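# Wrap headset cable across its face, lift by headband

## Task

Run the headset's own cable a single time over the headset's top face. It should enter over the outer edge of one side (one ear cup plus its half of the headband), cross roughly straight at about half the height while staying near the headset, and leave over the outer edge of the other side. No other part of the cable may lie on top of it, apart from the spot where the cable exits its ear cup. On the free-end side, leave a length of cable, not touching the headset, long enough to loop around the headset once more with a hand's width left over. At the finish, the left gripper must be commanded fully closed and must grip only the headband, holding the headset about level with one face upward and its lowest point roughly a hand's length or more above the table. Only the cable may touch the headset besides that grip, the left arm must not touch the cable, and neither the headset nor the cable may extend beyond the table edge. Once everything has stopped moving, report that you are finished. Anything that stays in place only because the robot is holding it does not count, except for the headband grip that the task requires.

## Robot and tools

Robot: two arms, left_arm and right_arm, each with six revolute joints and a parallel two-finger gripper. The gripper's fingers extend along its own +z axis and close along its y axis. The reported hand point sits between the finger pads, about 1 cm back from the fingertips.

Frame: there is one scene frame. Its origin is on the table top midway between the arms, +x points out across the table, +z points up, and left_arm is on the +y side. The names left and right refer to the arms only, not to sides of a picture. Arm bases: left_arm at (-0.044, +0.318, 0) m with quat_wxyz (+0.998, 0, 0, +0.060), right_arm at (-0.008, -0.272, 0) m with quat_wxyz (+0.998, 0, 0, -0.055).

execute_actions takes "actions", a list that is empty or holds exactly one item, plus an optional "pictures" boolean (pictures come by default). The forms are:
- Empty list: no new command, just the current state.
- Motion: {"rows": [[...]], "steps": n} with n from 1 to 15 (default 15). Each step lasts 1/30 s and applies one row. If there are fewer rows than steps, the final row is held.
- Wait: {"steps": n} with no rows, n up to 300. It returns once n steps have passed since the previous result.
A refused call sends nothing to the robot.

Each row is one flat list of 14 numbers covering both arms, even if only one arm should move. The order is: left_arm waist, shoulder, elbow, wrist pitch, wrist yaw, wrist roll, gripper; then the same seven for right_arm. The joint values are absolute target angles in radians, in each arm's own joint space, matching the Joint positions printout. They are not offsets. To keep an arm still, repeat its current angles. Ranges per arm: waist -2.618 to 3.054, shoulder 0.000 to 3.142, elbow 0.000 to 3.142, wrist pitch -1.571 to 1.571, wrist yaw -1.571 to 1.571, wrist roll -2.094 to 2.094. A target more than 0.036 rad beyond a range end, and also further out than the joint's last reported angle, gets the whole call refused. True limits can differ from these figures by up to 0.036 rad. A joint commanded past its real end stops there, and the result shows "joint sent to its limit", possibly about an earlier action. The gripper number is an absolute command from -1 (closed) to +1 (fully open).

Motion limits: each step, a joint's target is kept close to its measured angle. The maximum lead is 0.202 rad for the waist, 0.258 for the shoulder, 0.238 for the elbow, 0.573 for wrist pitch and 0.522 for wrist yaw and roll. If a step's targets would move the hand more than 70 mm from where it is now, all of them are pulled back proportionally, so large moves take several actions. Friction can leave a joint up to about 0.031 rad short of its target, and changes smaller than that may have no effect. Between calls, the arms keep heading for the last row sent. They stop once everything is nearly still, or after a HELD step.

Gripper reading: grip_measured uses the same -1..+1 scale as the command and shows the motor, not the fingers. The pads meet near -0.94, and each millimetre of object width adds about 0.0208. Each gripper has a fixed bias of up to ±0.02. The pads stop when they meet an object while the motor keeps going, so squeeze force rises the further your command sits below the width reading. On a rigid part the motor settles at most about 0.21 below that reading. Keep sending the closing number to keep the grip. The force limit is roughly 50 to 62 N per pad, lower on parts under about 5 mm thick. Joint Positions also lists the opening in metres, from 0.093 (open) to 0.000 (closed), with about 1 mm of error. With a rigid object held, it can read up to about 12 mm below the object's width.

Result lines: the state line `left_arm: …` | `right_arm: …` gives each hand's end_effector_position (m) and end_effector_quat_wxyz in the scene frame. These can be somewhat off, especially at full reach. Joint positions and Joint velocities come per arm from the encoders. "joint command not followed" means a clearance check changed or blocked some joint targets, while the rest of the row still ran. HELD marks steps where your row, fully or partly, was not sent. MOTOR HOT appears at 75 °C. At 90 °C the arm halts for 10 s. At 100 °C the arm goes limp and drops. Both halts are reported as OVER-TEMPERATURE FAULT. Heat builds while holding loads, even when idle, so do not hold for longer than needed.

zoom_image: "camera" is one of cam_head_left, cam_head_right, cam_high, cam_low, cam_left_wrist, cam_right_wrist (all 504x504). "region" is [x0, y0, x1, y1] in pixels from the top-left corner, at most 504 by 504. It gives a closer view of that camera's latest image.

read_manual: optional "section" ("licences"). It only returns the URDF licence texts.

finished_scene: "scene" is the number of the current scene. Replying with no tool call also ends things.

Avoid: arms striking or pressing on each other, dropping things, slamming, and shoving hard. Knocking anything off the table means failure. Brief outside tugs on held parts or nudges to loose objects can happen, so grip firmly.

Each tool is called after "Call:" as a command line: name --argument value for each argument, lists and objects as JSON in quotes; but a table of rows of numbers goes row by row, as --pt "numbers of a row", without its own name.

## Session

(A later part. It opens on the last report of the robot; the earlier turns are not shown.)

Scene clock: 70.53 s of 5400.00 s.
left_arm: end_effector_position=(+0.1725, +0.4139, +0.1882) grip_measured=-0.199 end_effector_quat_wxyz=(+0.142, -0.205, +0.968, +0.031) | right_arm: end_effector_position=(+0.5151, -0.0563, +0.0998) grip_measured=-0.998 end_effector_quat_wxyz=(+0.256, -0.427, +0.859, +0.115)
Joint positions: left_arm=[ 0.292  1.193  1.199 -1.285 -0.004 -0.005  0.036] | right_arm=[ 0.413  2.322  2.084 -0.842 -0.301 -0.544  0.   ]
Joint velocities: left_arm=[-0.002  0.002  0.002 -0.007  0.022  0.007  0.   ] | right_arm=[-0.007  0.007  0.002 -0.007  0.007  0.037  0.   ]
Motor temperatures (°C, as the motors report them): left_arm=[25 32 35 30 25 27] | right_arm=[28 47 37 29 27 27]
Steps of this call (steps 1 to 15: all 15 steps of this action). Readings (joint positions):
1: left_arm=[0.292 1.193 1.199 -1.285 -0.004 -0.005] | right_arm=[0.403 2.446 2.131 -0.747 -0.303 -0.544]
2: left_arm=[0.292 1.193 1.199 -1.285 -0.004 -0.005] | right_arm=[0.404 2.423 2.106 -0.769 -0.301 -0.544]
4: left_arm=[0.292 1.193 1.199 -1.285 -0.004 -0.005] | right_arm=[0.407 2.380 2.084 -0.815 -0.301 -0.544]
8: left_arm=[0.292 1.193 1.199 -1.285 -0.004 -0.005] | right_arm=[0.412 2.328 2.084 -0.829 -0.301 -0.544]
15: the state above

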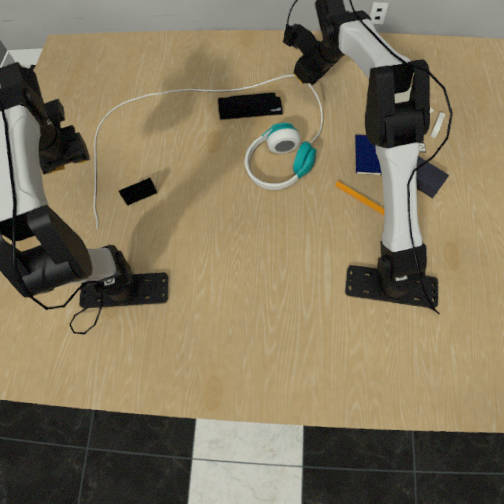

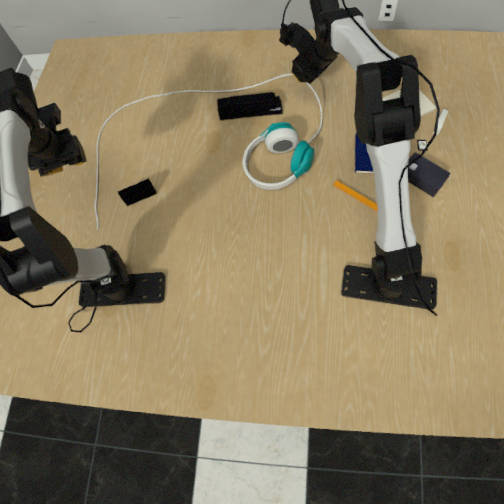

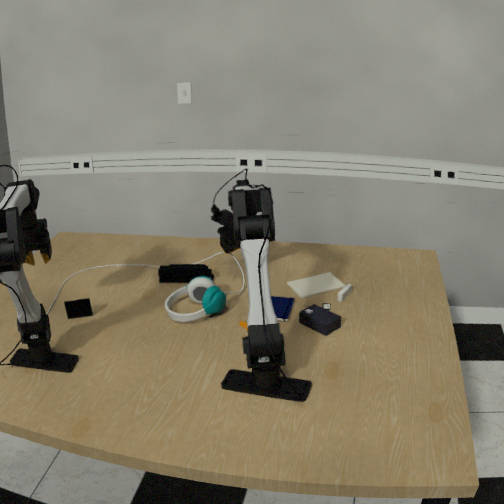

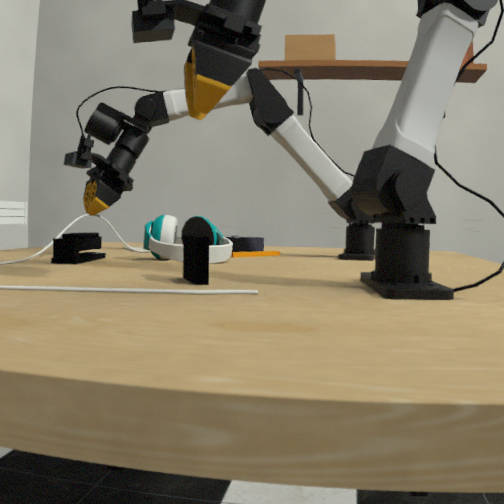

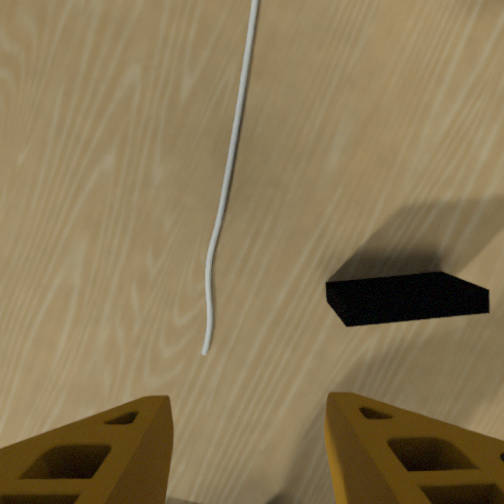

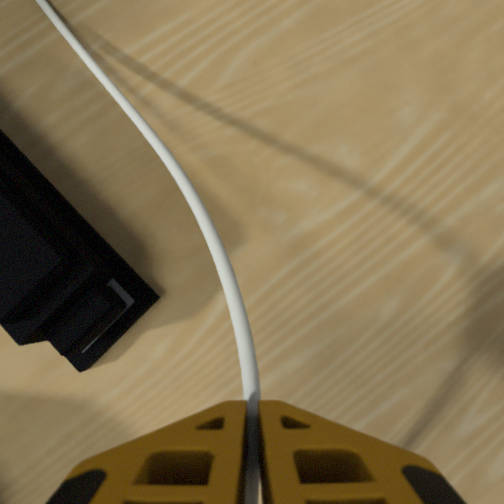

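Held. Continue in small steps.

Call:
execute_actions --actions '[{"rows":[[0.3,1.2,1.2,-1.3,0,0,-0.2,0.43,2.2,2.0,-0.95,-0.3,-0.65,-1]]}]' --pictures false

Call:
execute_actions --actions '[{"rows":[[0.3,1.2,1.2,-1.3,0,0,-0.2,0.44,2.07,1.92,-1.05,-0.25,-0.75,-1]]}]' --pictures false

Call:
execute_actions --actions '[{"rows":[[0.3,1.2,1.2,-1.3,0,0,-0.2,0.46,1.95,1.82,-1.12,-0.2,-0.8,-1]]}]' --pictures false

Call:
execute_actions --actions '[{"rows":[[0.3,1.2,1.2,-1.3,0,0,-0.2,0.5,1.84,1.7,-1.19,-0.15,-0.8,-1]]}]' --pictures false

Call:
execute_actions --actions '[{"rows":[[0.3,1.2,1.2,-1.3,0,0,-0.2,0.56,1.74,1.57,-1.25,-0.08,-0.7,-1]]}]' --pictures false

Call:
execute_actions --actions '[{"rows":[[0.3,1.2,1.2,-1.3,0,0,-0.2,0.64,1.67,1.42,-1.25,0,-0.55,-1]]}]'

Scene clock: 86.23 s of 5400.00 s.
left_arm: end_effector_position=(+0.1725, +0.4139, +0.1882) grip_measured=-0.199 end_effector_quat_wxyz=(+0.142, -0.205, +0.968, +0.031) | right_arm: end_effector_position=(+0.4819, -0.0616, +0.1327) grip_measured=-0.998 end_effector_quat_wxyz=(+0.246, -0.472, +0.840, +0.106)
Joint positions: left_arm=[ 0.292  1.193  1.199 -1.285 -0.004 -0.005  0.036] | right_arm=[ 0.423  2.195  2.017 -0.933 -0.299 -0.641  0.   ]
Joint velocities: left_arm=[ 0.012 -0.012  0.002  0.022  0.037  0.051 -0.   ] | right_arm=[-0.022 -0.007 -0.012  0.007  0.007  0.037  0.   ]
Motor temperatures (°C, as the motors report them): left_arm=[25 32 36 30 25 27] | right_arm=[28 51 37 29 27 27]
Steps of this call (steps 1 to 15: the robot went on to your last target; steps 16 to 90: nothing new was sent; then 12.20 s passed at rest; steps 91 to 105: all 15 steps of this action). Readings (joint positions):
91: left_arm=[0.292 1.193 1.199 -1.285 -0.004 -0.005] | right_arm=[0.414 2.310 2.071 -0.848 -0.300 -0.558]
92: left_arm=[0.292 1.193 1.199 -1.285 -0.004 -0.005] | right_arm=[0.414 2.287 2.044 -0.865 -0.299 -0.575]
94: left_arm=[0.292 1.193 1.199 -1.285 -0.004 -0.005] | right_arm=[0.417 2.245 2.018 -0.908 -0.299 -0.600]
98: left_arm=[0.292 1.193 1.199 -1.285 -0.004 -0.005] | right_arm=[0.422 2.199 2.017 -0.923 -0.299 -0.627]
105: the state above

Scene clock: 86.73 s of 5400.00 s.
left_arm: end_effector_position=(+0.1725, +0.4139, +0.1882) grip_measured=-0.199 end_effector_quat_wxyz=(+0.142, -0.205, +0.968, +0.031) | right_arm: end_effector_position=(+0.4442, -0.0759, +0.1560) grip_measured=-0.998 end_effector_quat_wxyz=(+0.223, -0.514, +0.824, +0.081)
Joint positions: left_arm=[ 0.292  1.193  1.199 -1.285 -0.004 -0.005  0.036] | right_arm=[ 0.433  2.068  1.938 -1.033 -0.257 -0.741  0.   ]
Joint velocities: left_arm=[-0.012 -0.007 -0.012  0.007  0.037  0.022  0.   ] | right_arm=[ 0.002  0.002  0.002 -0.066  0.007 -0.081  0.   ]
Motor temperatures (°C, as the motors report them): left_arm=[25 32 36 30 25 27] | right_arm=[28 51 37 29 27 27]
Steps of this call (steps 1 to 15: all 15 steps of this action). Readings (joint positions):
1: left_arm=[0.292 1.193 1.199 -1.285 -0.004 -0.005] | right_arm=[0.424 2.183 2.002 -0.933 -0.293 -0.655]
2: left_arm=[0.292 1.193 1.199 -1.285 -0.004 -0.005] | right_arm=[0.424 2.159 1.971 -0.950 -0.283 -0.672]
4: left_arm=[0.292 1.193 1.199 -1.285 -0.004 -0.005] | right_arm=[0.427 2.114 1.939 -0.999 -0.271 -0.699]
8: left_arm=[0.292 1.193 1.199 -1.285 -0.004 -0.005] | right_arm=[0.432 2.071 1.938 -1.022 -0.264 -0.726]
15: the state above

Scene clock: 87.23 s of 5400.00 s.
left_arm: end_effector_position=(+0.1725, +0.4139, +0.1882) grip_measured=-0.199 end_effector_quat_wxyz=(+0.142, -0.205, +0.968, +0.031) | right_arm: end_effector_position=(+0.4057, -0.0870, +0.1666) grip_measured=-0.998 end_effector_quat_wxyz=(+0.193, -0.542, +0.816, +0.060)
Joint positions: left_arm=[ 0.292  1.193  1.199 -1.285 -0.004 -0.005  0.036] | right_arm=[ 0.454  1.953  1.841 -1.105 -0.207 -0.792  0.   ]
Joint velocities: left_arm=[ 0.012 -0.007 -0.007 -0.022 -0.037  0.095  0.   ] | right_arm=[-0.002  0.002  0.022 -0.022 -0.022  0.022  0.   ]
Motor temperatures (°C, as the motors report them): left_arm=[25 32 36 30 25 27] | right_arm=[28 51 37 29 27 27]
Steps of this call (steps 1 to 15: all 15 steps of this action). Readings (joint positions):
1: left_arm=[0.292 1.193 1.199 -1.285 -0.004 -0.005] | right_arm=[0.434 2.055 1.920 -1.028 -0.249 -0.748]
2: left_arm=[0.292 1.193 1.199 -1.285 -0.004 -0.005] | right_arm=[0.437 2.030 1.885 -1.037 -0.238 -0.756]
4: left_arm=[0.292 1.193 1.199 -1.285 -0.004 -0.005] | right_arm=[0.445 1.987 1.845 -1.079 -0.225 -0.770]
8: left_arm=[0.292 1.193 1.199 -1.285 -0.004 -0.005] | right_arm=[0.454 1.955 1.841 -1.100 -0.215 -0.785]
15: the state above

Scene clock: 87.73 s of 5400.00 s.
left_arm: end_effector_position=(+0.1725, +0.4139, +0.1882) grip_measured=-0.199 end_effector_quat_wxyz=(+0.142, -0.205, +0.968, +0.031) | right_arm: end_effector_position=(+0.3591, -0.0934, +0.1641) grip_measured=-0.998 end_effector_quat_wxyz=(+0.146, -0.560, +0.814, +0.049)
Joint positions: left_arm=[ 0.292  1.193  1.199 -1.285 -0.004 -0.005  0.036] | right_arm=[ 0.499  1.849  1.722 -1.175 -0.157 -0.795  0.   ]
Joint velocities: left_arm=[ 0.022 -0.007  0.002  0.037 -0.081 -0.051  0.   ] | right_arm=[-0.002 -0.007  0.002 -0.022 -0.007 -0.022  0.   ]
Motor temperatures (°C, as the motors report them): left_arm=[25 32 36 30 25 27] | right_arm=[28 51 37 29 27 27]
Steps of this call (steps 1 to 15: all 15 steps of this action). Readings (joint positions):
1: left_arm=[0.292 1.193 1.199 -1.285 -0.004 -0.005] | right_arm=[0.457 1.940 1.820 -1.097 -0.199 -0.793]
2: left_arm=[0.292 1.193 1.199 -1.285 -0.004 -0.005] | right_arm=[0.463 1.914 1.780 -1.102 -0.187 -0.793]
4: left_arm=[0.292 1.193 1.199 -1.285 -0.004 -0.005] | right_arm=[0.481 1.872 1.731 -1.145 -0.174 -0.794]
8: left_arm=[0.292 1.193 1.199 -1.285 -0.004 -0.005] | right_arm=[0.499 1.849 1.722 -1.172 -0.166 -0.795]
15: the state above

Scene clock: 88.23 s of 5400.00 s.
left_arm: end_effector_position=(+0.1725, +0.4139, +0.1882) grip_measured=-0.199 end_effector_quat_wxyz=(+0.142, -0.205, +0.968, +0.031) | right_arm: end_effector_position=(+0.3109, -0.1018, +0.1552) grip_measured=-0.998 end_effector_quat_wxyz=(+0.091, -0.548, +0.831, +0.032)
Joint positions: left_arm=[ 0.292  1.193  1.199 -1.285 -0.004 -0.005  0.036] | right_arm=[ 0.56   1.752  1.592 -1.237 -0.087 -0.71   0.   ]
Joint velocities: left_arm=[-0.007 -0.002  0.012  0.007  0.007 -0.007 -0.001] | right_arm=[ 0.002 -0.012  0.012 -0.007 -0.037 -0.022  0.   ]
Motor temperatures (°C, as the motors report them): left_arm=[25 32 36 30 25 27] | right_arm=[28 51 37 29 27 27]
Steps of this call (steps 1 to 15: all 15 steps of this action). Readings (joint positions):
1: left_arm=[0.292 1.193 1.199 -1.285 -0.004 -0.005] | right_arm=[0.503 1.835 1.701 -1.165 -0.146 -0.782]
2: left_arm=[0.292 1.193 1.199 -1.285 -0.004 -0.005] | right_arm=[0.512 1.809 1.659 -1.166 -0.130 -0.765]
4: left_arm=[0.292 1.193 1.199 -1.285 -0.004 -0.005] | right_arm=[0.539 1.768 1.605 -1.207 -0.113 -0.744]
8: left_arm=[0.292 1.193 1.199 -1.285 -0.004 -0.005] | right_arm=[0.560 1.752 1.592 -1.236 -0.100 -0.723]
15: the state above

Scene clock: 88.73 s of 5400.00 s.
left_arm: end_effector_position=(+0.1725, +0.4139, +0.1882) grip_measured=-0.199 end_effector_quat_wxyz=(+0.142, -0.205, +0.968, +0.031) | right_arm: end_effector_position=(+0.2678, -0.1086, +0.1314) grip_measured=-0.998 end_effector_quat_wxyz=(+0.036, -0.519, +0.854, +0.003)
Joint positions: left_arm=[ 0.292  1.193  1.199 -1.285 -0.004 -0.005  0.036] | right_arm=[ 0.641  1.686  1.436 -1.249 -0.008 -0.562  0.   ]
Joint velocities: left_arm=[ 0.002  0.017 -0.017 -0.022 -0.022 -0.007  0.   ] | right_arm=[-0.002 -0.007 -0.017 -0.007  0.037  0.081  0.   ]
Motor temperatures (°C, as the motors report them): left_arm=[25 32 36 30 25 27] | right_arm=[28 50 37 29 27 27]
Steps of this call (steps 1 to 15: all 15 steps of this action). Readings (joint positions):
1: left_arm=[0.292 1.193 1.199 -1.285 -0.004 -0.005] | right_arm=[0.567 1.740 1.569 -1.221 -0.074 -0.687]
2: left_arm=[0.292 1.193 1.199 -1.285 -0.004 -0.005] | right_arm=[0.581 1.717 1.524 -1.210 -0.056 -0.660]
4: left_arm=[0.292 1.193 1.199 -1.285 -0.004 -0.005] | right_arm=[0.618 1.689 1.461 -1.233 -0.038 -0.623]
8: left_arm=[0.292 1.193 1.199 -1.285 -0.004 -0.005] | right_arm=[0.641 1.686 1.436 -1.249 -0.022 -0.584]
15: the state above

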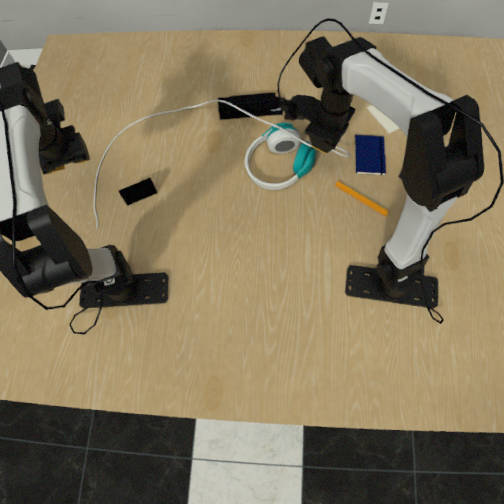

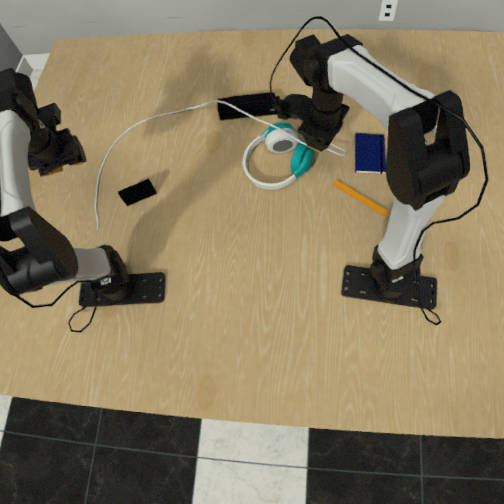

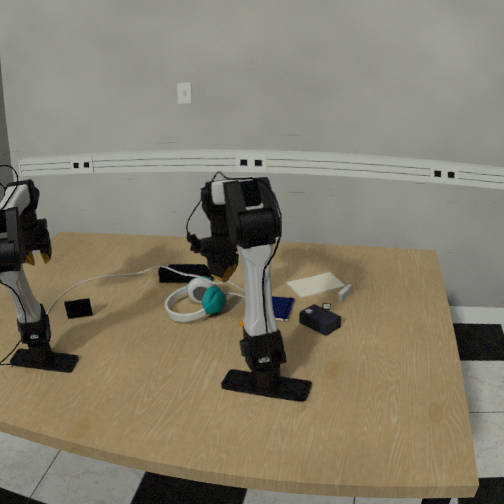

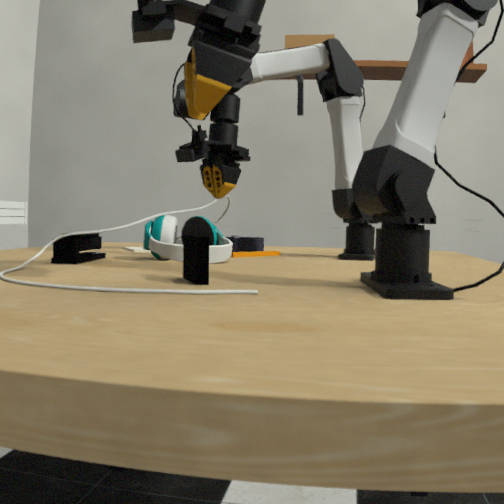

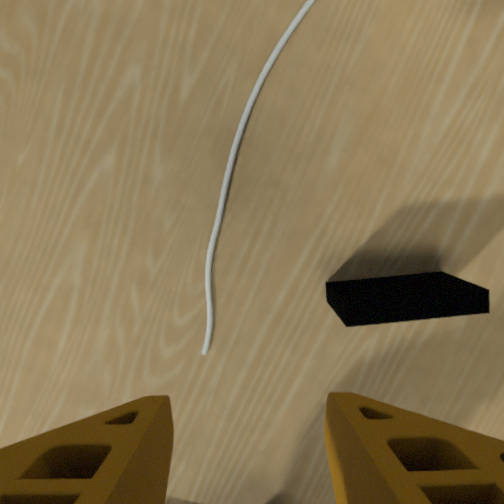

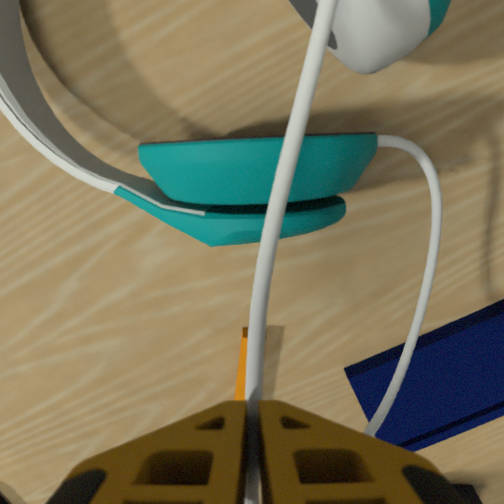

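Call:
execute_actions --actions '[{"rows":[[0.3,1.2,1.2,-1.3,0,0,-0.2,0.75,1.64,1.34,-1.24,0,-0.4,-1]]}]' --pictures false

Call:
execute_actions --actions '[{"rows":[[0.3,1.2,1.2,-1.3,0,0,-0.2,0.87,1.63,1.26,-1.2,0,-0.25,-1]]}]' --pictures false

Call:
execute_actions --actions '[{"rows":[[0.3,1.2,1.2,-1.3,0,0,-0.2,0.87,1.68,1.14,-1.03,0,-0.15,-1]]}]'

Scene clock: 95.23 s of 5400.00 s.
left_arm: end_effector_position=(+0.1725, +0.4139, +0.1882) grip_measured=-0.199 end_effector_quat_wxyz=(+0.142, -0.205, +0.968, +0.031) | right_arm: end_effector_position=(+0.2344, -0.0899, +0.1197) grip_measured=-0.998 end_effector_quat_wxyz=(+0.016, -0.504, +0.864, +0.003)
Joint positions: left_arm=[ 0.292  1.193  1.199 -1.285 -0.004 -0.005  0.036] | right_arm=[ 0.754  1.657  1.36  -1.24  -0.002 -0.412  0.   ]
Joint velocities: left_arm=[ 0.007 -0.002 -0.012  0.022 -0.066 -0.022  0.   ] | right_arm=[-0.017 -0.007 -0.002 -0.007 -0.066 -0.007  0.   ]
Motor temperatures (°C, as the motors report them): left_arm=[25 32 36 30 25 27] | right_arm=[28 49 37 29 27 27]
Steps of this call (steps 1 to 15: the robot went on to your last target; steps 16 to 90: nothing new was sent; then 3.00 s passed at rest; steps 91 to 105: all 15 steps of this action). Readings (joint positions):
91: left_arm=[0.292 1.193 1.199 -1.285 -0.004 -0.005] | right_arm=[0.651 1.681 1.425 -1.241 0.000 -0.534]
92: left_arm=[0.292 1.193 1.199 -1.285 -0.004 -0.005] | right_arm=[0.672 1.670 1.404 -1.234 0.005 -0.508]
94: left_arm=[0.292 1.193 1.199 -1.285 -0.004 -0.005] | right_arm=[0.725 1.658 1.372 -1.238 0.003 -0.471]
98: left_arm=[0.292 1.193 1.199 -1.285 -0.004 -0.005] | right_arm=[0.754 1.657 1.360 -1.240 -0.002 -0.434]
105: the state above

Scene clock: 95.73 s of 5400.00 s.
left_arm: end_effector_position=(+0.1725, +0.4139, +0.1882) grip_measured=-0.199 end_effector_quat_wxyz=(+0.142, -0.205, +0.968, +0.031) | right_arm: end_effector_position=(+0.2001, -0.0726, +0.1027) grip_measured=-0.998 end_effector_quat_wxyz=(-0.003, -0.491, +0.871, -0.000)
Joint positions: left_arm=[ 0.292  1.193  1.199 -1.285 -0.004 -0.005  0.036] | right_arm=[ 0.874  1.643  1.277 -1.212 -0.001 -0.262  0.   ]
Joint velocities: left_arm=[ 0.007 -0.007  0.002 -0.007 -0.037  0.095  0.002] | right_arm=[-0.007 -0.012 -0.012 -0.037 -0.066  0.095  0.   ]
Motor temperatures (°C, as the motors report them): left_arm=[25 32 36 30 25 27] | right_arm=[28 49 37 29 27 27]
Steps of this call (steps 1 to 15: all 15 steps of this action). Readings (joint positions):
1: left_arm=[0.292 1.193 1.199 -1.285 -0.004 -0.005] | right_arm=[0.765 1.654 1.349 -1.230 0.003 -0.389]
2: left_arm=[0.292 1.193 1.199 -1.285 -0.004 -0.005] | right_arm=[0.788 1.647 1.328 -1.217 0.007 -0.361]
4: left_arm=[0.292 1.193 1.199 -1.285 -0.004 -0.005] | right_arm=[0.845 1.643 1.295 -1.216 0.004 -0.324]
8: left_arm=[0.292 1.193 1.199 -1.285 -0.004 -0.005] | right_arm=[0.874 1.643 1.277 -1.215 -0.001 -0.284]
15: the state above

Scene clock: 96.23 s of 5400.00 s.
left_arm: end_effector_position=(+0.1725, +0.4139, +0.1882) grip_measured=-0.199 end_effector_quat_wxyz=(+0.142, -0.205, +0.968, +0.031) | right_arm: end_effector_position=(+0.2013, -0.0714, +0.0640) grip_measured=-0.998 end_effector_quat_wxyz=(+0.001, -0.446, +0.895, +0.001)
Joint positions: left_arm=[ 0.292  1.193  1.199 -1.285 -0.004 -0.005  0.036] | right_arm=[ 0.874  1.672  1.152 -1.049 -0.001 -0.16   0.   ]
Joint velocities: left_arm=[-0.007  0.007  0.012 -0.022 -0.037 -0.022 -0.001] | right_arm=[ 0.012  0.012  0.017  0.022 -0.066  0.007  0.   ]
Motor temperatures (°C, as the motors report them): left_arm=[25 32 36 30 25 27] | right_arm=[28 49 37 28 27 27]
Steps of this call (steps 1 to 15: all 15 steps of this action). Readings (joint positions):
1: left_arm=[0.292 1.193 1.199 -1.285 -0.004 -0.005] | right_arm=[0.874 1.643 1.261 -1.188 -0.001 -0.247]
2: left_arm=[0.292 1.193 1.199 -1.285 -0.004 -0.005] | right_arm=[0.874 1.642 1.233 -1.150 -0.001 -0.229]
4: left_arm=[0.292 1.193 1.199 -1.285 -0.004 -0.005] | right_arm=[0.874 1.656 1.181 -1.109 -0.001 -0.202]
8: left_arm=[0.292 1.193 1.199 -1.285 -0.004 -0.005] | right_arm=[0.874 1.672 1.152 -1.079 -0.001 -0.175]
15: the state above

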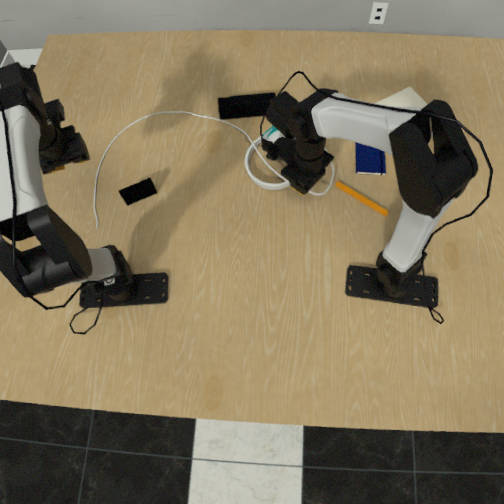

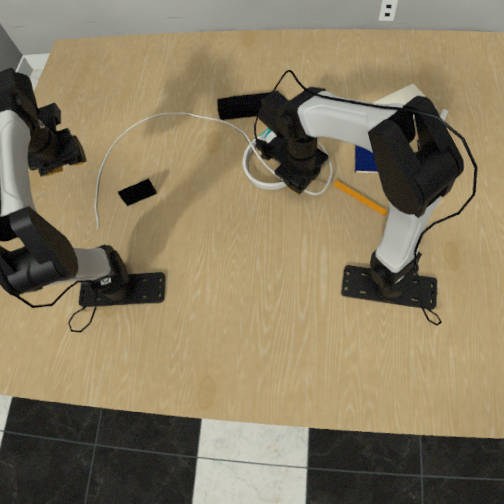

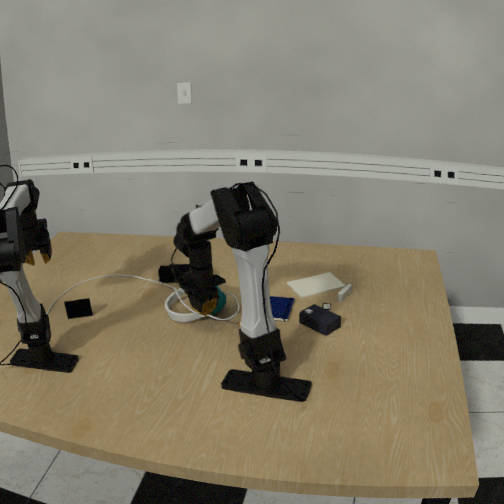

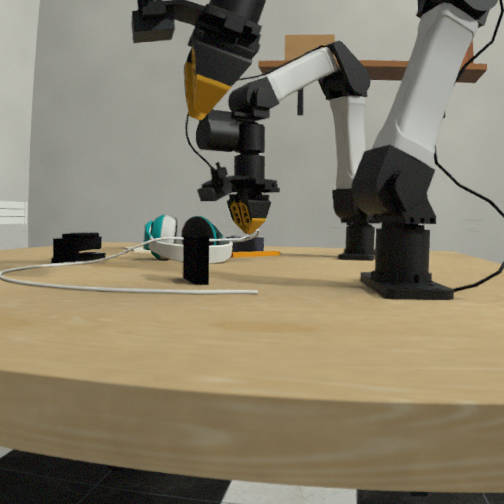

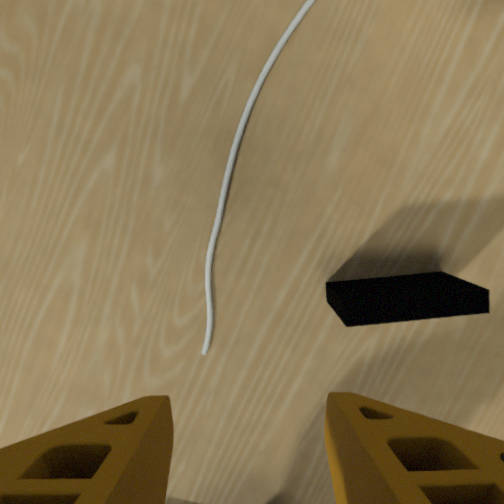

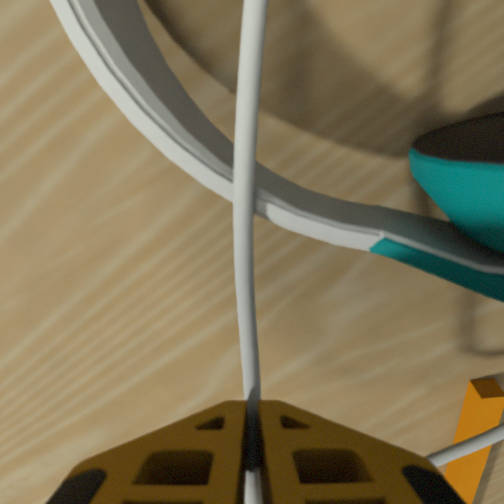

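Shift toward the cups, rotate, release.

Call:
execute_actions --actions '[{"rows":[[0.3,1.2,1.2,-1.3,0,0,-0.2,0.8,1.68,1.1,-1.0,0,0.2,-1]]}]' --pictures false

Call:
execute_actions --actions '[{"rows":[[0.3,1.2,1.2,-1.3,0,0,-0.2,0.8,1.68,1.1,-1.0,0,0.2,-0.5]]}]' --pictures false

Call:
execute_actions --actions '[{"rows":[[0.3,1.2,1.2,-1.3,0,0,-0.2,0.8,1.4,1.2,-1.35,0,0.2,-0.5]]}]' --pictures false

Call:
execute_actions --actions '[{"rows":[[0.3,1.2,1.2,-1.3,0,0,-0.2,-0.3,1.2,1.2,-1.35,0,0.2,-0.5]]}]'

Scene clock: 104.70 s of 5400.00 s.
left_arm: end_effector_position=(+0.1725, +0.4139, +0.1882) grip_measured=-0.199 end_effector_quat_wxyz=(+0.142, -0.205, +0.968, +0.031) | right_arm: end_effector_position=(+0.2147, -0.0882, +0.0567) grip_measured=-0.998 end_effector_quat_wxyz=(+0.003, -0.252, +0.968, +0.001)
Joint positions: left_arm=[ 0.292  1.193  1.199 -1.285 -0.004 -0.005  0.036] | right_arm=[ 0.801  1.672  1.121 -1.014 -0.     0.181  0.   ]
Joint velocities: left_arm=[-0.007 -0.002 -0.022 -0.007 -0.051 -0.007 -0.001] | right_arm=[-0.027 -0.027  0.022 -0.007  0.037  0.081  0.   ]
Motor temperatures (°C, as the motors report them): left_arm=[25 32 36 30 25 27] | right_arm=[28 46 36 28 27 27]
Steps of this call (steps 1 to 15: the robot went on to your last target; steps 16 to 90: nothing new was sent; then 4.97 s passed at rest; steps 91 to 105: all 15 steps of this action). Readings (joint positions):
91: left_arm=[0.292 1.193 1.199 -1.285 -0.004 -0.005] | right_arm=[0.869 1.672 1.148 -1.038 -0.005 -0.109]
92: left_arm=[0.292 1.193 1.199 -1.285 -0.004 -0.005] | right_arm=[0.854 1.672 1.141 -1.030 -0.006 -0.049]
94: left_arm=[0.292 1.193 1.199 -1.285 -0.004 -0.005] | right_arm=[0.819 1.672 1.128 -1.022 -0.004 0.039]
98: left_arm=[0.292 1.193 1.199 -1.285 -0.004 -0.005] | right_arm=[0.801 1.672 1.121 -1.019 -0.000 0.132]
105: the state above

Scene clock: 105.20 s of 5400.00 s.
left_arm: end_effector_position=(+0.1725, +0.4139, +0.1882) grip_measured=-0.199 end_effector_quat_wxyz=(+0.142, -0.205, +0.968, +0.031) | right_arm: end_effector_position=(+0.2150, -0.0879, +0.0567) grip_measured=-0.502 end_effector_quat_wxyz=(+0.003, -0.246, +0.969, +0.002)
Joint positions: left_arm=[ 0.292  1.193  1.199 -1.285 -0.004 -0.005  0.036] | right_arm=[ 0.801  1.672  1.121 -1.012 -0.     0.193  0.021]
Joint velocities: left_arm=[ 0.022  0.002  0.007  0.037 -0.081  0.066 -0.001] | right_arm=[-0.007 -0.002  0.002  0.037 -0.051 -0.037  0.   ]
Motor temperatures (°C, as the motors report them): left_arm=[25 32 36 30 25 27] | right_arm=[28 46 36 28 27 27]
Steps of this call (steps 1 to 15: all 15 steps of this action). Readings (joint positions):
1: left_arm=[0.292 1.193 1.199 -1.285 -0.004 -0.005] | right_arm=[0.801 1.672 1.121 -1.014 -0.000 0.184]
2: left_arm=[0.292 1.193 1.199 -1.285 -0.004 -0.005] | right_arm=[0.801 1.672 1.121 -1.014 -0.000 0.186]
4: left_arm=[0.292 1.193 1.199 -1.285 -0.004 -0.005] | right_arm=[0.801 1.672 1.121 -1.013 -0.000 0.189]
8: left_arm=[0.292 1.193 1.199 -1.285 -0.004 -0.005] | right_arm=[0.801 1.672 1.121 -1.013 -0.000 0.192]
15: the state above

Scene clock: 105.70 s of 5400.00 s.
left_arm: end_effector_position=(+0.1725, +0.4139, +0.1882) grip_measured=-0.199 end_effector_quat_wxyz=(+0.142, -0.205, +0.968, +0.031) | right_arm: end_effector_position=(+0.1768, -0.1194, +0.1468) grip_measured=-0.502 end_effector_quat_wxyz=(+0.030, -0.245, +0.969, +0.015)
Joint positions: left_arm=[ 0.292  1.193  1.199 -1.285 -0.004 -0.005  0.036] | right_arm=[ 0.801  1.384  1.207 -1.326 -0.     0.194  0.021]
Joint velocities: left_arm=[ 0.022  0.027  0.002  0.081 -0.066 -0.007  0.001] | right_arm=[-0.007 -0.007  0.007 -0.095 -0.022 -0.066 -0.001]
Motor temperatures (°C, as the motors report them): left_arm=[25 32 36 30 25 27] | right_arm=[28 46 36 28 27 27]
Steps of this call (steps 1 to 15: all 15 steps of this action). Readings (joint positions):
1: left_arm=[0.292 1.193 1.199 -1.285 -0.004 -0.005] | right_arm=[0.801 1.657 1.124 -1.030 -0.000 0.193]
2: left_arm=[0.292 1.193 1.199 -1.285 -0.004 -0.005] | right_arm=[0.801 1.622 1.125 -1.071 -0.000 0.193]
4: left_arm=[0.292 1.193 1.199 -1.285 -0.004 -0.005] | right_arm=[0.801 1.516 1.145 -1.160 -0.000 0.194]
8: left_arm=[0.292 1.193 1.199 -1.285 -0.004 -0.005] | right_arm=[0.801 1.384 1.205 -1.265 -0.000 0.194]
15: the state above

Scene clock: 106.20 s of 5400.00 s.
left_arm: end_effector_position=(+0.1725, +0.4139, +0.1882) grip_measured=-0.199 end_effector_quat_wxyz=(+0.142, -0.205, +0.968, +0.031) | right_arm: end_effector_position=(+0.2069, -0.3461, +0.1840) grip_measured=-0.502 end_effector_quat_wxyz=(+0.120, +0.260, +0.958, -0.009)
Joint positions: left_arm=[ 0.292  1.193  1.199 -1.285 -0.004 -0.005  0.036] | right_arm=[-0.222  1.198  1.198 -1.328  0.001  0.197  0.021]
Joint velocities: left_arm=[-0.002 -0.002  0.017 -0.007  0.081  0.037 -0.002] | right_arm=[-1.668 -0.002 -0.012  0.051  0.125  0.007  0.   ]
Motor temperatures (°C, as the motors report them): left_arm=[25 32 36 30 25 27] | right_arm=[28 46 36 28 27 27]
Steps of this call (steps 1 to 15: all 15 steps of this action). Readings (joint positions):
1: left_arm=[0.292 1.193 1.199 -1.285 -0.004 -0.005] | right_arm=[0.778 1.368 1.204 -1.323 -0.011 0.193]
2: left_arm=[0.292 1.193 1.199 -1.285 -0.004 -0.005] | right_arm=[0.720 1.334 1.198 -1.323 -0.017 0.193]
4: left_arm=[0.292 1.193 1.199 -1.285 -0.004 -0.005] | right_arm=[0.571 1.251 1.198 -1.324 -0.012 0.194]
8: left_arm=[0.292 1.193 1.199 -1.285 -0.004 -0.005] | right_arm=[0.277 1.198 1.198 -1.328 -0.005 0.195]
15: the state above

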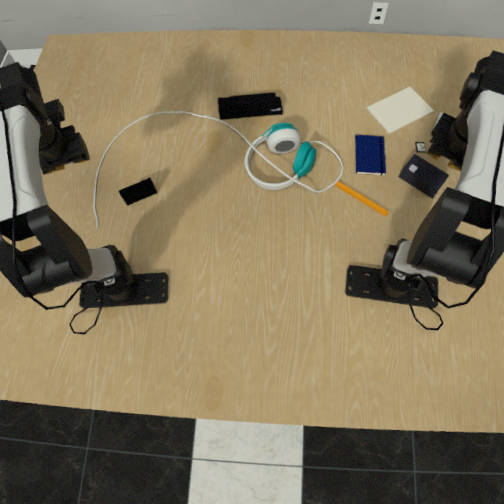

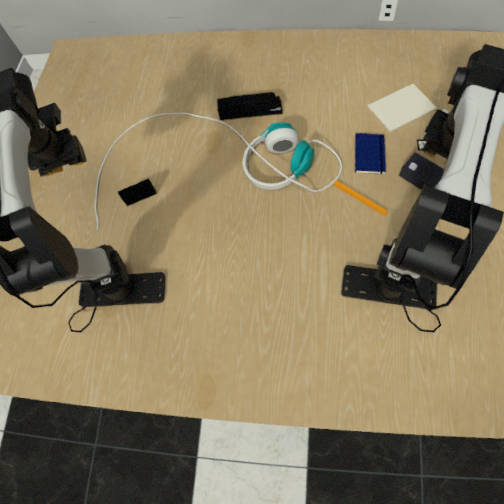

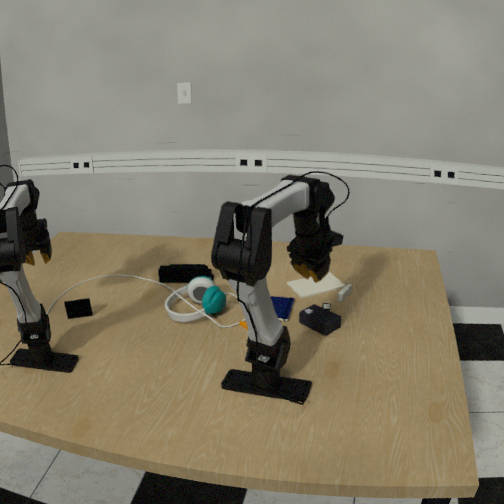

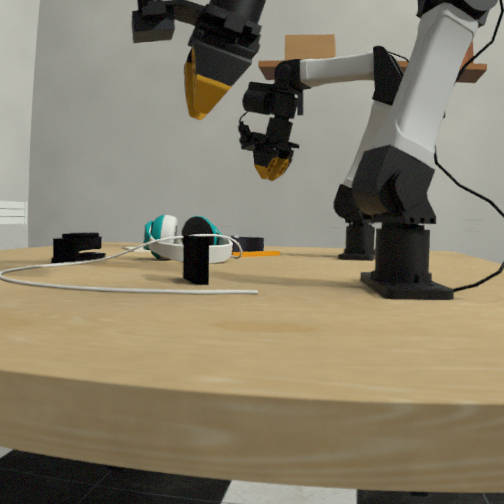

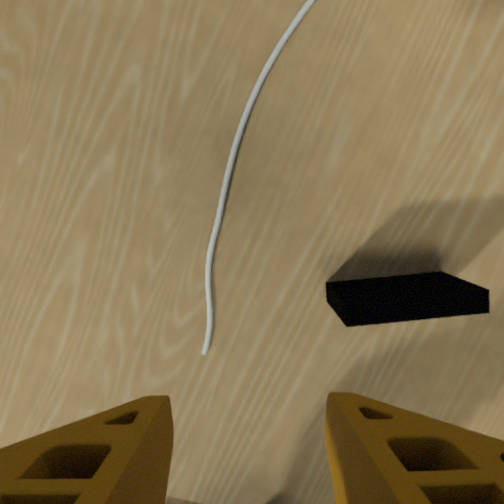

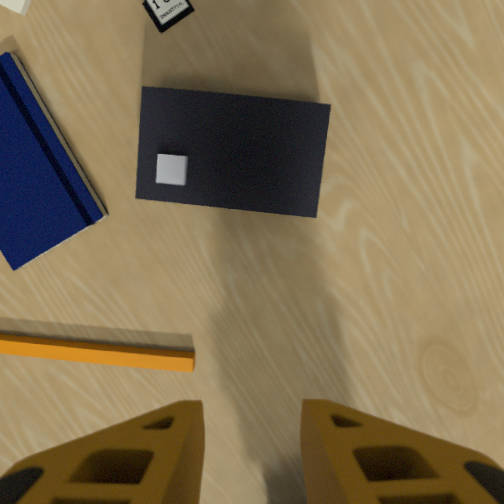

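Call:
execute_actions --actions '[{"rows":[[-0.68,1.65,1.3,-0.98,0.6,1.7,-0.2,-0.3,1.2,1.2,-1.35,0,0.2,-0.5]]}]' --pictures false

Call:
execute_actions --actions '[{"steps":20}]' --pictures false

Call:
execute_actions --actions '[{"rows":[[-0.68,1.865,1.3,-0.76,0.6,1.7,-0.2,-0.3,1.2,1.2,-1.35,0,0.2,-0.5]]}]' --pictures false

Call:
execute_actions --actions '[{"steps":12}]'

Scene clock: 125.20 s of 5400.00 s.
left_arm: end_effector_position=(+0.2516, +0.1514, +0.1168) grip_measured=-0.198 end_effector_quat_wxyz=(+0.166, +0.601, +0.754, -0.206) | right_arm: end_effector_position=(+0.1983, -0.3616, +0.1834) grip_measured=-0.502 end_effector_quat_wxyz=(+0.115, +0.297, +0.948, -0.015)
Joint positions: left_arm=[-0.387  1.67   1.264 -1.007  0.513  1.036  0.036] | right_arm=[-0.297  1.198  1.198 -1.338  0.005  0.198  0.021]
Joint velocities: left_arm=[-1.819 -0.022  0.061  0.242  0.447  2.571  0.001] | right_arm=[-0.012 -0.017 -0.002 -0.022  0.007 -0.022 -0.   ]
Motor temperatures (°C, as the motors report them): left_arm=[25 32 37 30 25 27] | right_arm=[28 40 37 28 27 27]
Steps of this call (steps 1 to 30: the robot went on to your last target; steps 31 to 90: nothing new was sent; then 15.50 s passed at rest; steps 91 to 105: all 15 steps of this action). Readings (joint positions):
91: left_arm=[0.283 1.205 1.204 -1.281 0.022 0.030] | right_arm=[-0.297 1.198 1.198 -1.338 0.005 0.198]
92: left_arm=[0.252 1.233 1.217 -1.265 0.070 0.083] | right_arm=[-0.297 1.198 1.198 -1.338 0.005 0.198]
94: left_arm=[0.180 1.316 1.240 -1.209 0.172 0.191] | right_arm=[-0.297 1.198 1.198 -1.338 0.005 0.198]
98: left_arm=[0.017 1.519 1.264 -1.106 0.340 0.442] | right_arm=[-0.297 1.198 1.198 -1.338 0.005 0.198]
105: the state above

Scene clock: 125.87 s of 5400.00 s.
left_arm: end_effector_position=(+0.1864, +0.0589, +0.1268) grip_measured=-0.198 end_effector_quat_wxyz=(+0.228, +0.873, +0.383, -0.198) | right_arm: end_effector_position=(+0.1983, -0.3616, +0.1834) grip_measured=-0.502 end_effector_quat_wxyz=(+0.115, +0.297, +0.948, -0.015)
Joint positions: left_arm=[-0.691  1.669  1.274 -0.99   0.588  1.687  0.036] | right_arm=[-0.297  1.198  1.198 -1.338  0.005  0.198  0.021]
Joint velocities: left_arm=[-0.007  0.007  0.012 -0.037  0.022  0.11  -0.   ] | right_arm=[ 0.017  0.007 -0.002  0.037 -0.051  0.022 -0.001]
Motor temperatures (°C, as the motors report them): left_arm=[25 32 37 30 25 27] | right_arm=[28 40 37 28 27 27]
Steps of this call (steps 1 to 20: the robot went on to your last target). Readings (joint positions):
1: left_arm=[-0.453 1.669 1.267 -1.002 0.527 1.127] | right_arm=[-0.297 1.198 1.198 -1.338 0.005 0.198]
2: left_arm=[-0.520 1.669 1.270 -0.997 0.539 1.220] | right_arm=[-0.297 1.198 1.198 -1.338 0.005 0.198]
4: left_arm=[-0.638 1.669 1.274 -0.990 0.562 1.389] | right_arm=[-0.297 1.198 1.198 -1.338 0.005 0.198]
8: left_arm=[-0.696 1.669 1.274 -0.990 0.588 1.572] | right_arm=[-0.297 1.198 1.198 -1.338 0.005 0.198]
20: the state above

Scene clock: 126.37 s of 5400.00 s.
left_arm: end_effector_position=(+0.2237, +0.0336, +0.0701) grip_measured=-0.198 end_effector_quat_wxyz=(+0.236, +0.874, +0.377, -0.197) | right_arm: end_effector_position=(+0.1983, -0.3616, +0.1834) grip_measured=-0.502 end_effector_quat_wxyz=(+0.115, +0.297, +0.948, -0.015)
Joint positions: left_arm=[-0.691  1.88   1.293 -0.785  0.596  1.694  0.036] | right_arm=[-0.297  1.198  1.198 -1.338  0.005  0.198  0.021]
Joint velocities: left_arm=[ 0.022 -0.012 -0.012  0.022  0.007  0.066  0.   ] | right_arm=[ 0.002 -0.002 -0.012  0.022 -0.051 -0.022 -0.   ]
Motor temperatures (°C, as the motors report them): left_arm=[25 32 37 30 25 27] | right_arm=[28 40 37 28 27 27]
Steps of this call (steps 1 to 15: all 15 steps of this action). Readings (joint positions):
1: left_arm=[-0.691 1.685 1.276 -0.978 0.591 1.689] | right_arm=[-0.297 1.198 1.198 -1.338 0.005 0.198]
2: left_arm=[-0.691 1.719 1.287 -0.943 0.597 1.691] | right_arm=[-0.297 1.198 1.198 -1.338 0.005 0.198]
4: left_arm=[-0.691 1.807 1.293 -0.866 0.597 1.691] | right_arm=[-0.297 1.198 1.198 -1.338 0.005 0.198]
8: left_arm=[-0.691 1.891 1.293 -0.815 0.596 1.693] | right_arm=[-0.297 1.198 1.198 -1.338 0.005 0.198]
15: the state above

Scene clock: 126.77 s of 5400.00 s.
left_arm: end_effector_position=(+0.2247, +0.0330, +0.0703) grip_measured=-0.198 end_effector_quat_wxyz=(+0.238, +0.874, +0.376, -0.195) | right_arm: end_effector_position=(+0.1983, -0.3616, +0.1834) grip_measured=-0.502 end_effector_quat_wxyz=(+0.115, +0.297, +0.948, -0.015)
Joint positions: left_arm=[-0.691  1.88   1.293 -0.78   0.596  1.695  0.036] | right_arm=[-0.297  1.198  1.198 -1.338  0.005  0.198  0.021]
Joint velocities: left_arm=[ 0.012  0.012  0.012  0.051  0.037  0.007 -0.   ] | right_arm=[-0.007 -0.007 -0.007 -0.037  0.022  0.051  0.   ]
Motor temperatures (°C, as the motors report them): left_arm=[25 32 37 30 25 27] | right_arm=[28 40 37 28 27 27]
Steps of this call (steps 1 to 12: the robot went on to your last target). Readings (joint positions):
1: left_arm=[-0.691 1.880 1.293 -0.784 0.596 1.694] | right_arm=[-0.297 1.198 1.198 -1.338 0.005 0.198]
2: left_arm=[-0.691 1.880 1.293 -0.783 0.596 1.694] | right_arm=[-0.297 1.198 1.198 -1.338 0.005 0.198]
4: left_arm=[-0.691 1.880 1.293 -0.782 0.596 1.694] | right_arm=[-0.297 1.198 1.198 -1.338 0.005 0.198]
8: left_arm=[-0.691 1.880 1.293 -0.781 0.596 1.694] | right_arm=[-0.297 1.198 1.198 -1.338 0.005 0.198]
12: the state above

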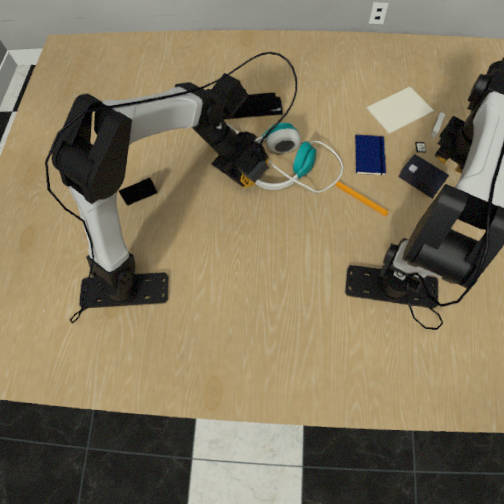

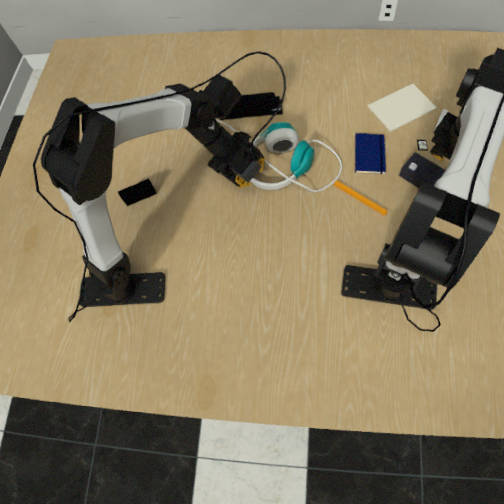

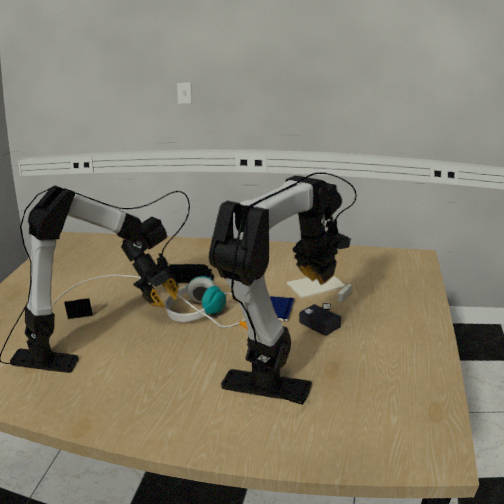

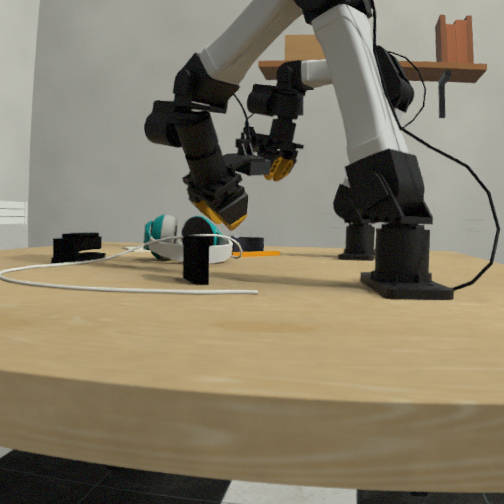

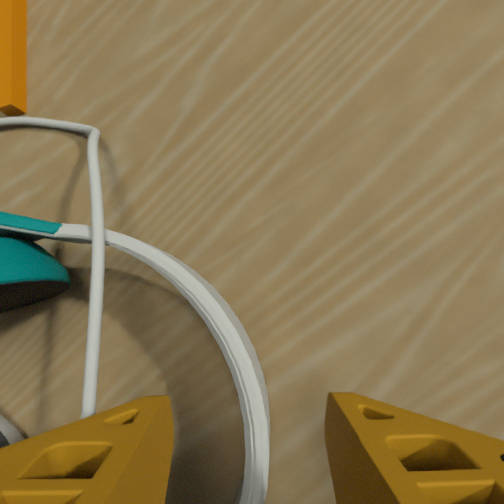

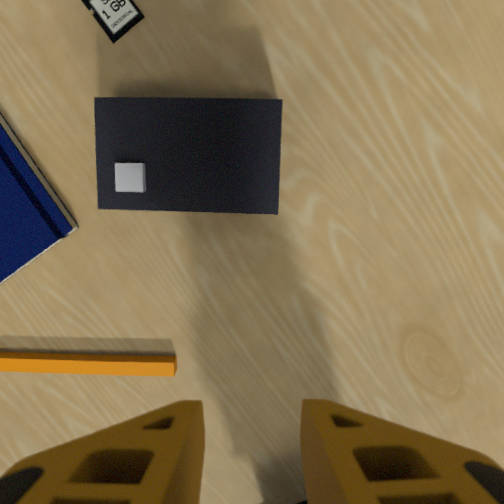

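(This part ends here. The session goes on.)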